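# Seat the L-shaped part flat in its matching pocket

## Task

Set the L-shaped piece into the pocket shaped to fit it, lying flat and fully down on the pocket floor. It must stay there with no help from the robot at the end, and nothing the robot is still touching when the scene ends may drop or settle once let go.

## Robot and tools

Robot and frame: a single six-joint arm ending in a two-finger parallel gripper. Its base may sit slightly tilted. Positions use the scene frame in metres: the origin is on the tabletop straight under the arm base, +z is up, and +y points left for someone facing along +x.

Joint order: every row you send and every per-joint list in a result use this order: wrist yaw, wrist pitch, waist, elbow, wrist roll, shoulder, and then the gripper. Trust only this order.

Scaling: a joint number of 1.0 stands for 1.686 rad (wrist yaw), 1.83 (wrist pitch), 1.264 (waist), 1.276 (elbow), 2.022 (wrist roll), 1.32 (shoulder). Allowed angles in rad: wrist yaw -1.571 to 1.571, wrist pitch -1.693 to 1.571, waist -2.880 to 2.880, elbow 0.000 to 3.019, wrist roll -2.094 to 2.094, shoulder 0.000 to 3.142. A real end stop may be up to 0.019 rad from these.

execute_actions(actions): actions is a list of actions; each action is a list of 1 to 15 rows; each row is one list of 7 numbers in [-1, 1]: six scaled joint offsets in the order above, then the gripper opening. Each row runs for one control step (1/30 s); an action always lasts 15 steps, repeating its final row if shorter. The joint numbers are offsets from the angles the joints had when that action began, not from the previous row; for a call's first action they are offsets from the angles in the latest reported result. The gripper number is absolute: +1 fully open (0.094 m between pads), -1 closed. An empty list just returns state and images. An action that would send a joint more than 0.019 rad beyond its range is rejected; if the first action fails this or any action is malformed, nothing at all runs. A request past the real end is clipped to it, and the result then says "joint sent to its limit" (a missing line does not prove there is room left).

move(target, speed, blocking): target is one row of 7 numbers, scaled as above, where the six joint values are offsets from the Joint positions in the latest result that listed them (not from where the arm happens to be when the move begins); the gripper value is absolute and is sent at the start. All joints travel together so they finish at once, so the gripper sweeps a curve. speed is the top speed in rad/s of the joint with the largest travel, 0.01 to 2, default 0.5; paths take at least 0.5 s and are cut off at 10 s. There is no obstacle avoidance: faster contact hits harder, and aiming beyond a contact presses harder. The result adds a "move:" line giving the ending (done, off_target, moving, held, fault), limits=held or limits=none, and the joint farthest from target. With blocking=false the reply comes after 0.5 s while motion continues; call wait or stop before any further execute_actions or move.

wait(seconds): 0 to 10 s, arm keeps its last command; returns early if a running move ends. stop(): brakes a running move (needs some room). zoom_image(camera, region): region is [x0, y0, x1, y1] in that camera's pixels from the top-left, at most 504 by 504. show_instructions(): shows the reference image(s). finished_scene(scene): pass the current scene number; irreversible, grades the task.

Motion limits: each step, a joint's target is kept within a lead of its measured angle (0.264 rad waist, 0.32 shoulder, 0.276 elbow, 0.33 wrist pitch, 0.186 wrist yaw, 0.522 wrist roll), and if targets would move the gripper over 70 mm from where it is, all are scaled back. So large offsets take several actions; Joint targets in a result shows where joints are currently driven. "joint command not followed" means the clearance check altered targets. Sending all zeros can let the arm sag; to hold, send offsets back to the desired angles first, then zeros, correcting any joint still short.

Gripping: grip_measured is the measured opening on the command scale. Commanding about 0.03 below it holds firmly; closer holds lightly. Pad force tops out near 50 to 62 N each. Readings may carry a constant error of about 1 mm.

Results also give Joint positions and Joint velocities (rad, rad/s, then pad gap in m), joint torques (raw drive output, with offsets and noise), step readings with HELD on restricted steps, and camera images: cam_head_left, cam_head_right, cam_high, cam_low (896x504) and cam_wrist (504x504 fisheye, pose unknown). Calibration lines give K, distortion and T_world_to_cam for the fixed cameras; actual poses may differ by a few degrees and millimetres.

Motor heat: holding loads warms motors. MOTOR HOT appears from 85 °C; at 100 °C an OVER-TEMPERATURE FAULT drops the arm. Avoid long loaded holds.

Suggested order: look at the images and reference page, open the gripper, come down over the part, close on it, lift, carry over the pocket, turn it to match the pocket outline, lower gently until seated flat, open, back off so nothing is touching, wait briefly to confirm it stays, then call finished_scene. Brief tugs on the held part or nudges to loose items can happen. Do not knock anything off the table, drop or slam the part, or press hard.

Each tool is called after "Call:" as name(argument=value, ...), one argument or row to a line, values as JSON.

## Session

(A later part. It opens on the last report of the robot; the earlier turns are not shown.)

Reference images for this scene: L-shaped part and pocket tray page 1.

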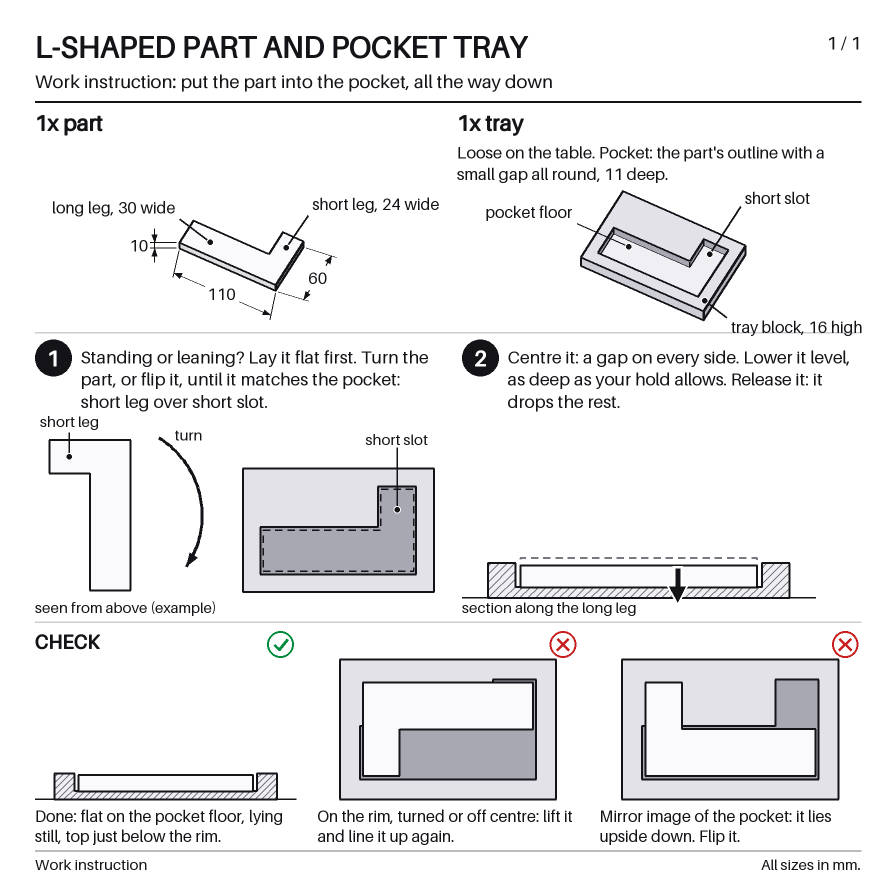

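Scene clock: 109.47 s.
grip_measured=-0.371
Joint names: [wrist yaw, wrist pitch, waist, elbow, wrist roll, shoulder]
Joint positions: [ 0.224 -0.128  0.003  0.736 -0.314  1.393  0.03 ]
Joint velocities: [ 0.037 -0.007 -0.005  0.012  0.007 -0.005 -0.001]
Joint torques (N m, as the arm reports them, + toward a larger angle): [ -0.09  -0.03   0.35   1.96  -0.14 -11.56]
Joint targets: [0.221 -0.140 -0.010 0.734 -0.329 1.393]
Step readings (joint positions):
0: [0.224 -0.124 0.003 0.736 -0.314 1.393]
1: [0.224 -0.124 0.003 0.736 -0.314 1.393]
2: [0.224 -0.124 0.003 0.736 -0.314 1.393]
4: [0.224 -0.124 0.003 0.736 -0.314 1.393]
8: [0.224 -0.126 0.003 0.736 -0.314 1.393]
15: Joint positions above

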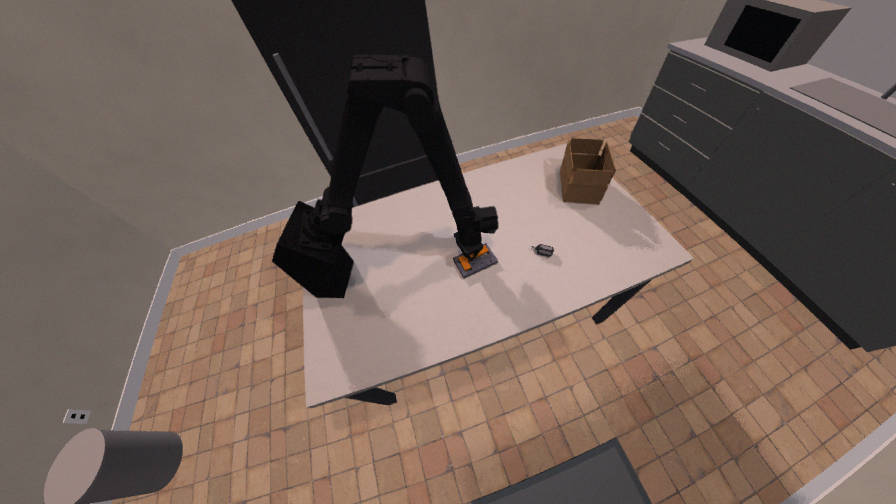

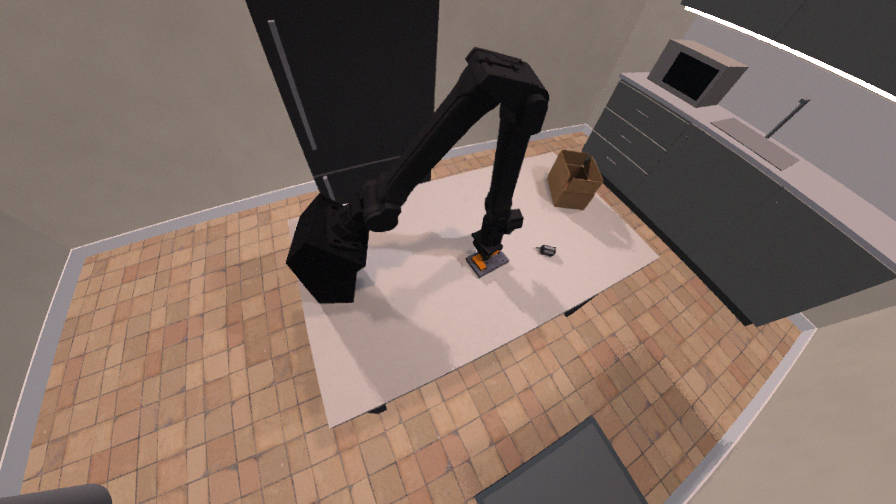

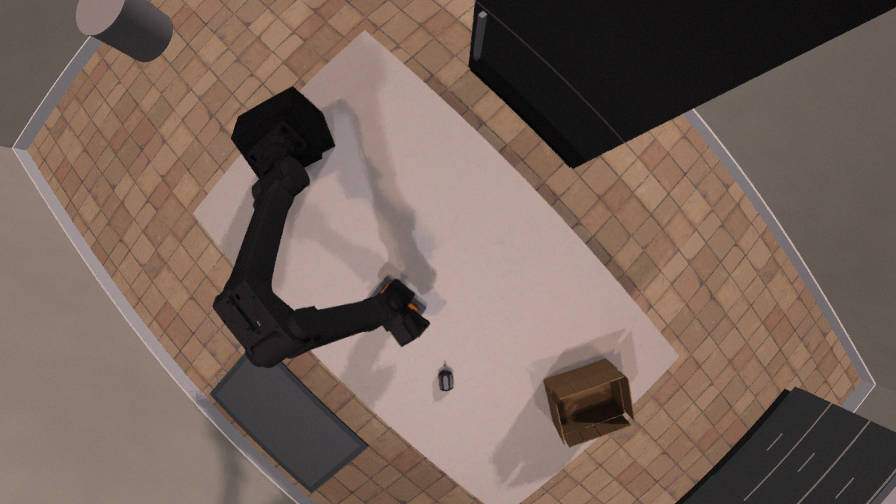

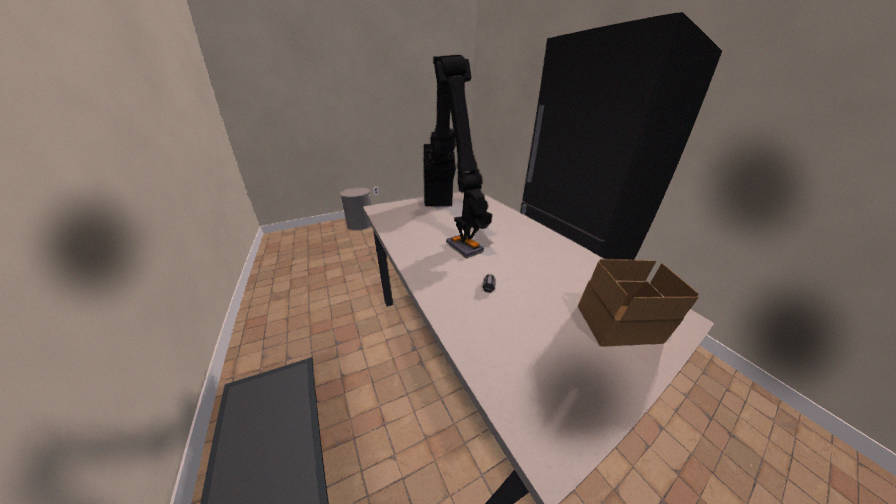

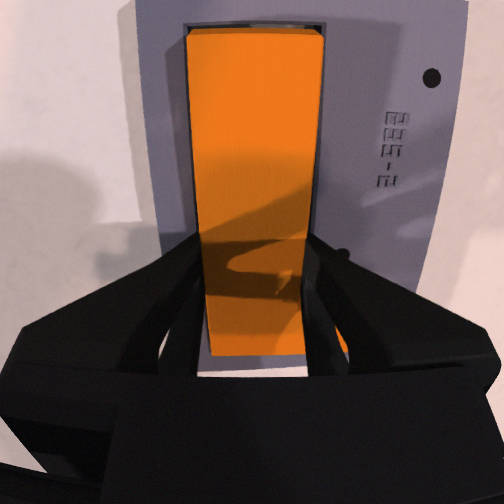

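Centred with gaps all round. Releasing gently.

Call:
execute_actions(
  actions=[
    [[-0.0018,-0.004,-0.0103,-0.0016,-0.0074,0.0,-0.39],[-0.0018,-0.004,-0.0103,-0.0016,-0.0074,0.0,-0.375],[-0.0018,-0.004,-0.0103,-0.0016,-0.0074,0.0,-0.36],[-0.0018,-0.004,-0.0103,-0.0016,-0.0074,0.0,-0.345],[-0.0018,-0.004,-0.0103,-0.0016,-0.0074,0.0,-0.33],[-0.0018,-0.004,-0.0103,-0.0016,-0.0074,0.0,-0.31],[-0.0018,-0.004,-0.0103,-0.0016,-0.0074,0.0,-0.28],[-0.0018,-0.004,-0.0103,-0.0016,-0.0074,0.0,-0.25],[-0.0018,-0.004,-0.0103,-0.0016,-0.0074,0.0,-0.2]],
  ],
)

Call:
move(
  target=[0,-0.03,0,0,0,-0.11,-0.2],
  speed=0.3,
)

Scene clock: 110.60 s.
grip_measured=-0.202
Joint names: [wrist yaw, wrist pitch, waist, elbow, wrist roll, shoulder]
Joint positions: [ 0.224 -0.128  0.003  0.736 -0.314  1.393  0.037]
Joint velocities: [-0.007  0.002 -0.005 -0.012  0.007 -0.005  0.   ]
Joint torques (N m, as the arm reports them, + toward a larger angle): [ -0.1    0.12   0.25   1.98  -0.15 -11.54]
Joint targets: [0.221 -0.136 -0.010 0.734 -0.329 1.393]
Step readings (joint positions):
0: [0.224 -0.128 0.003 0.736 -0.314 1.393]
1: [0.224 -0.128 0.003 0.736 -0.314 1.393]
2: [0.224 -0.128 0.003 0.736 -0.314 1.393]
4: [0.224 -0.128 0.003 0.736 -0.314 1.393]
8: [0.224 -0.128 0.003 0.736 -0.314 1.393]
15: Joint positions above

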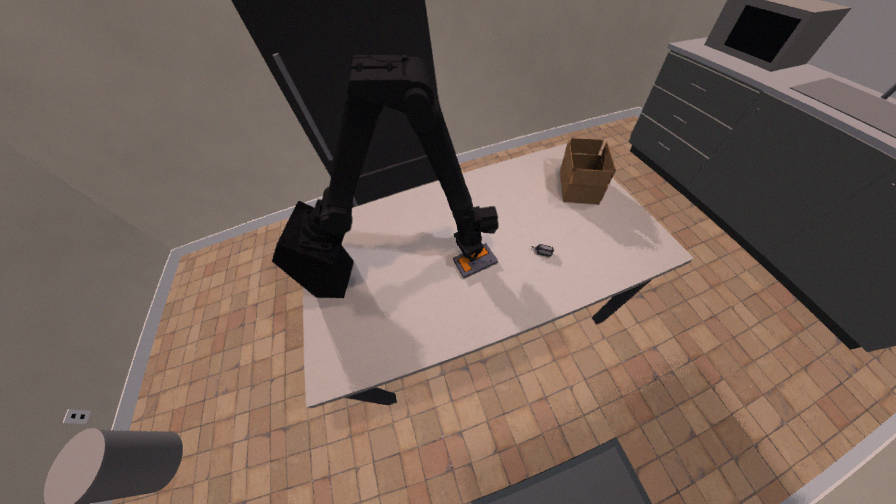

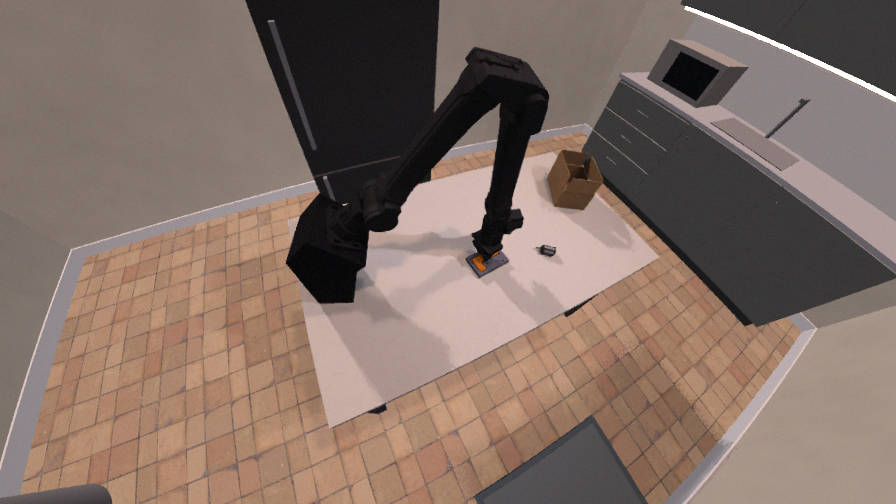

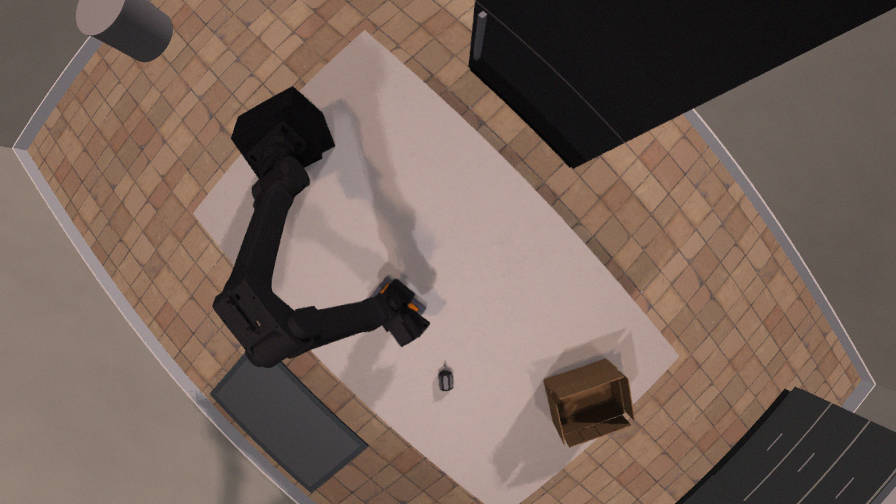

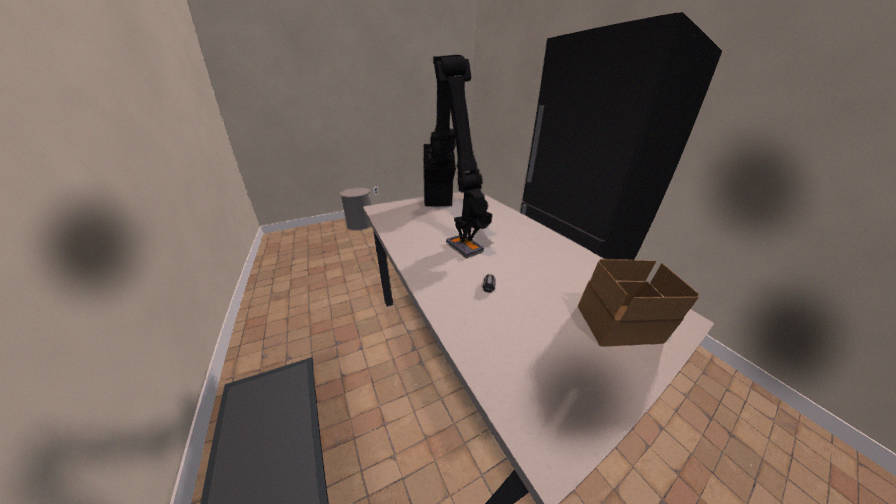

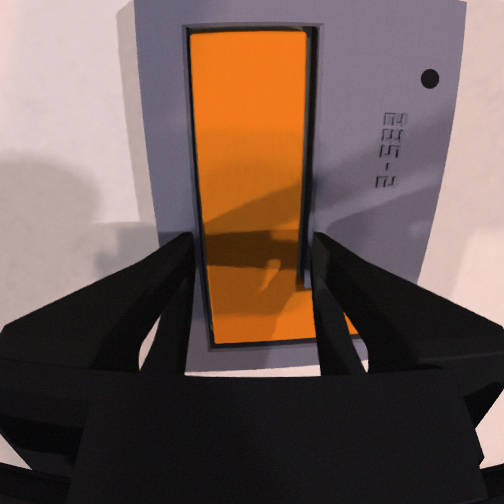

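Scene clock: 111.57 s.
grip_measured=-0.202
Joint names: [wrist yaw, wrist pitch, waist, elbow, wrist roll, shoulder]
Joint positions: [ 0.224 -0.172  0.003  0.736 -0.314  1.257  0.037]
Joint velocities: [-0.037  0.002  0.005  0.012  0.022 -0.024  0.   ]
Joint torques (N m, as the arm reports them, + toward a larger angle): [  0.05   0.13   1.02   3.66   0.   -12.01]
Joint targets: [0.224 -0.183 0.003 0.736 -0.314 1.247]
move: done; limits=none; farthest joint: the wrist pitch, 0.011 radians from its target (0.055 radians at the start)

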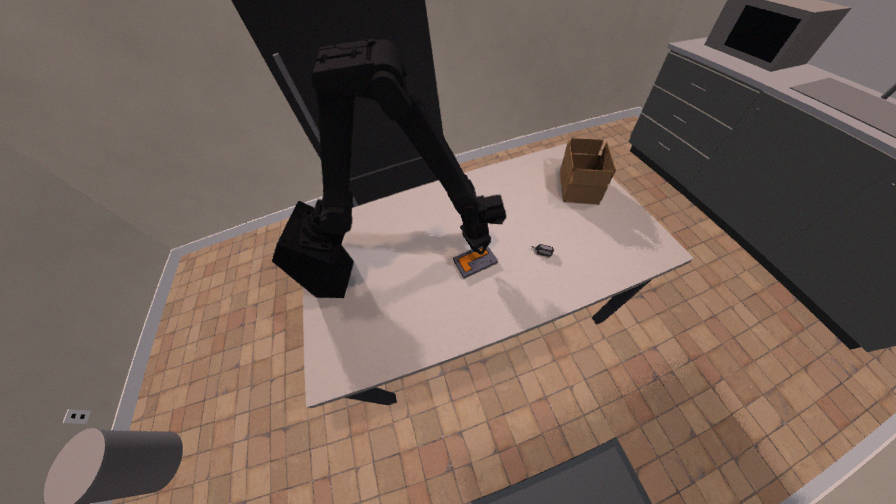

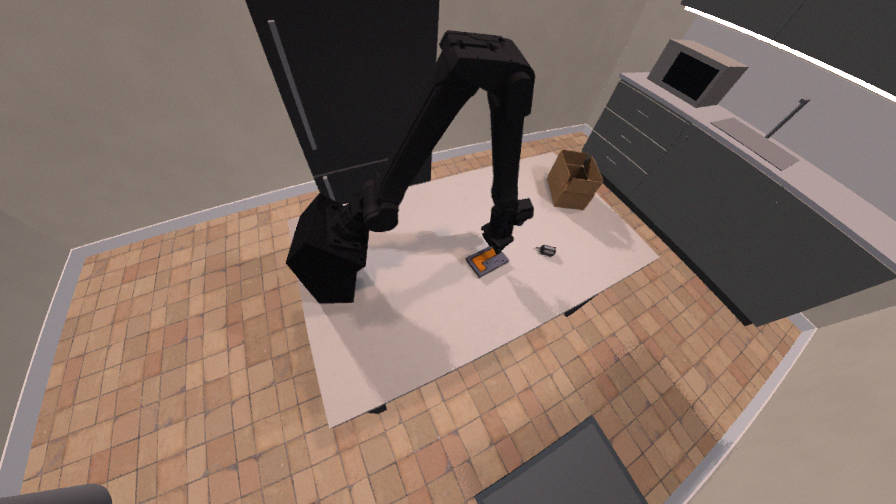

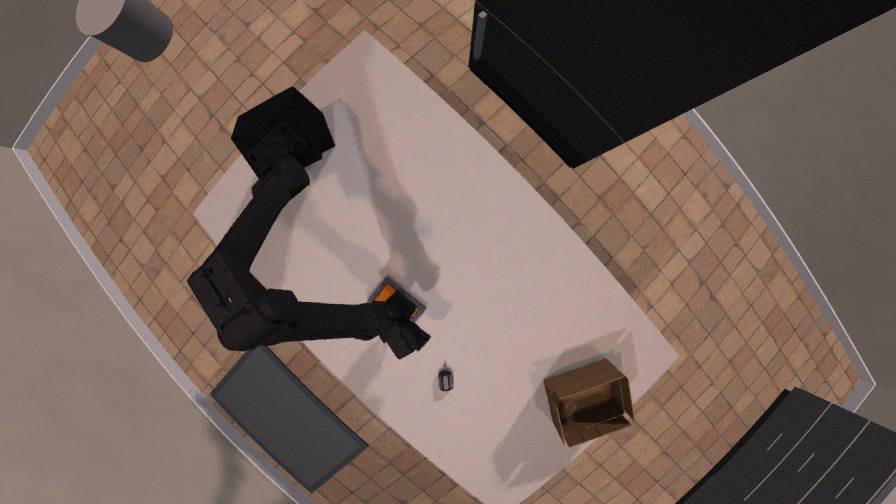

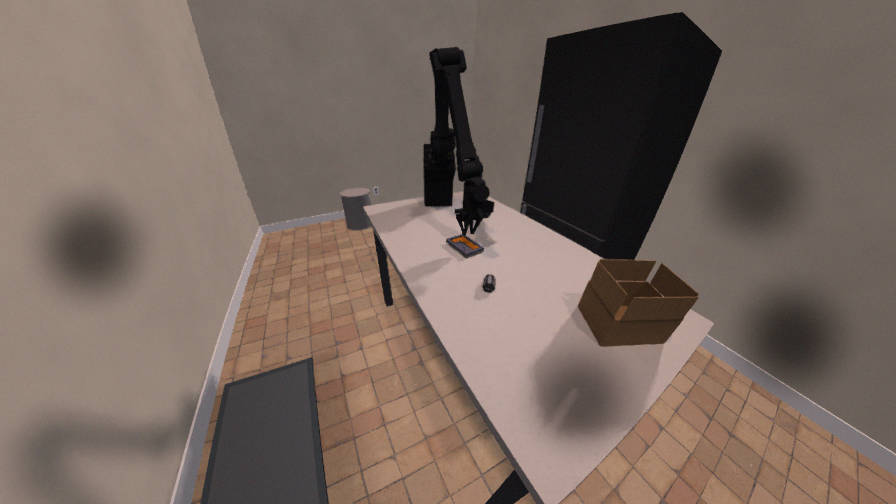

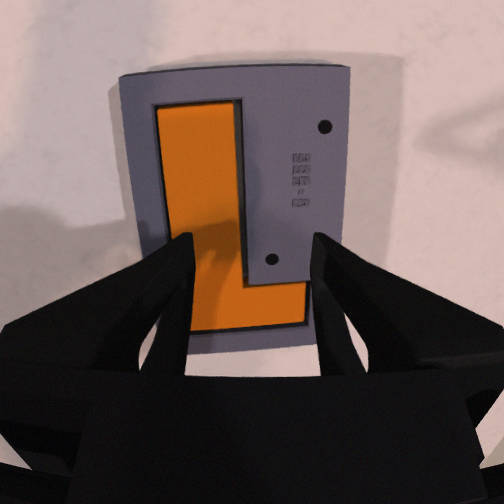

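Call:
zoom_image(
  camera="cam_low",
  region=[440, 220, 500, 265],
)

Call:
zoom_image(
  camera="cam_head_left",
  region=[445, 235, 505, 280],
)

Region (440, 220, 500, 265) of cam_low's 896x504 image, scaled by 8.400, with more detail than that image has; it fills the top 378 rows of this view, and the rest is white.

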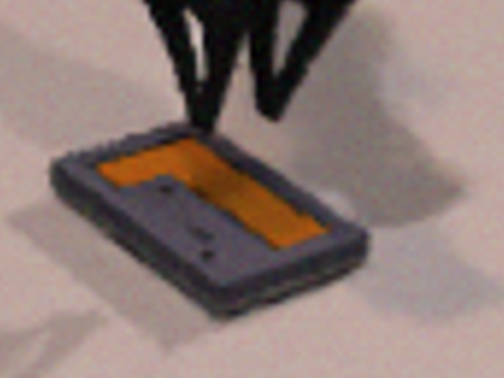

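Region (445, 235, 505, 280) of cam_head_left's 896x504 image, scaled by 8.400, with more detail than that image has; it fills the top 378 rows of this view, and the rest is white.

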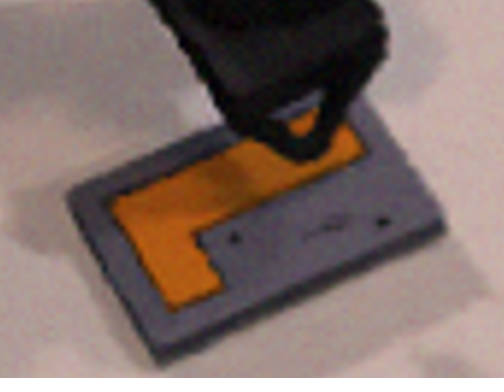

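The part is seated flat in the pocket.

Call:
finished_scene(
  scene=2,
)

The scene is finished: the task was done.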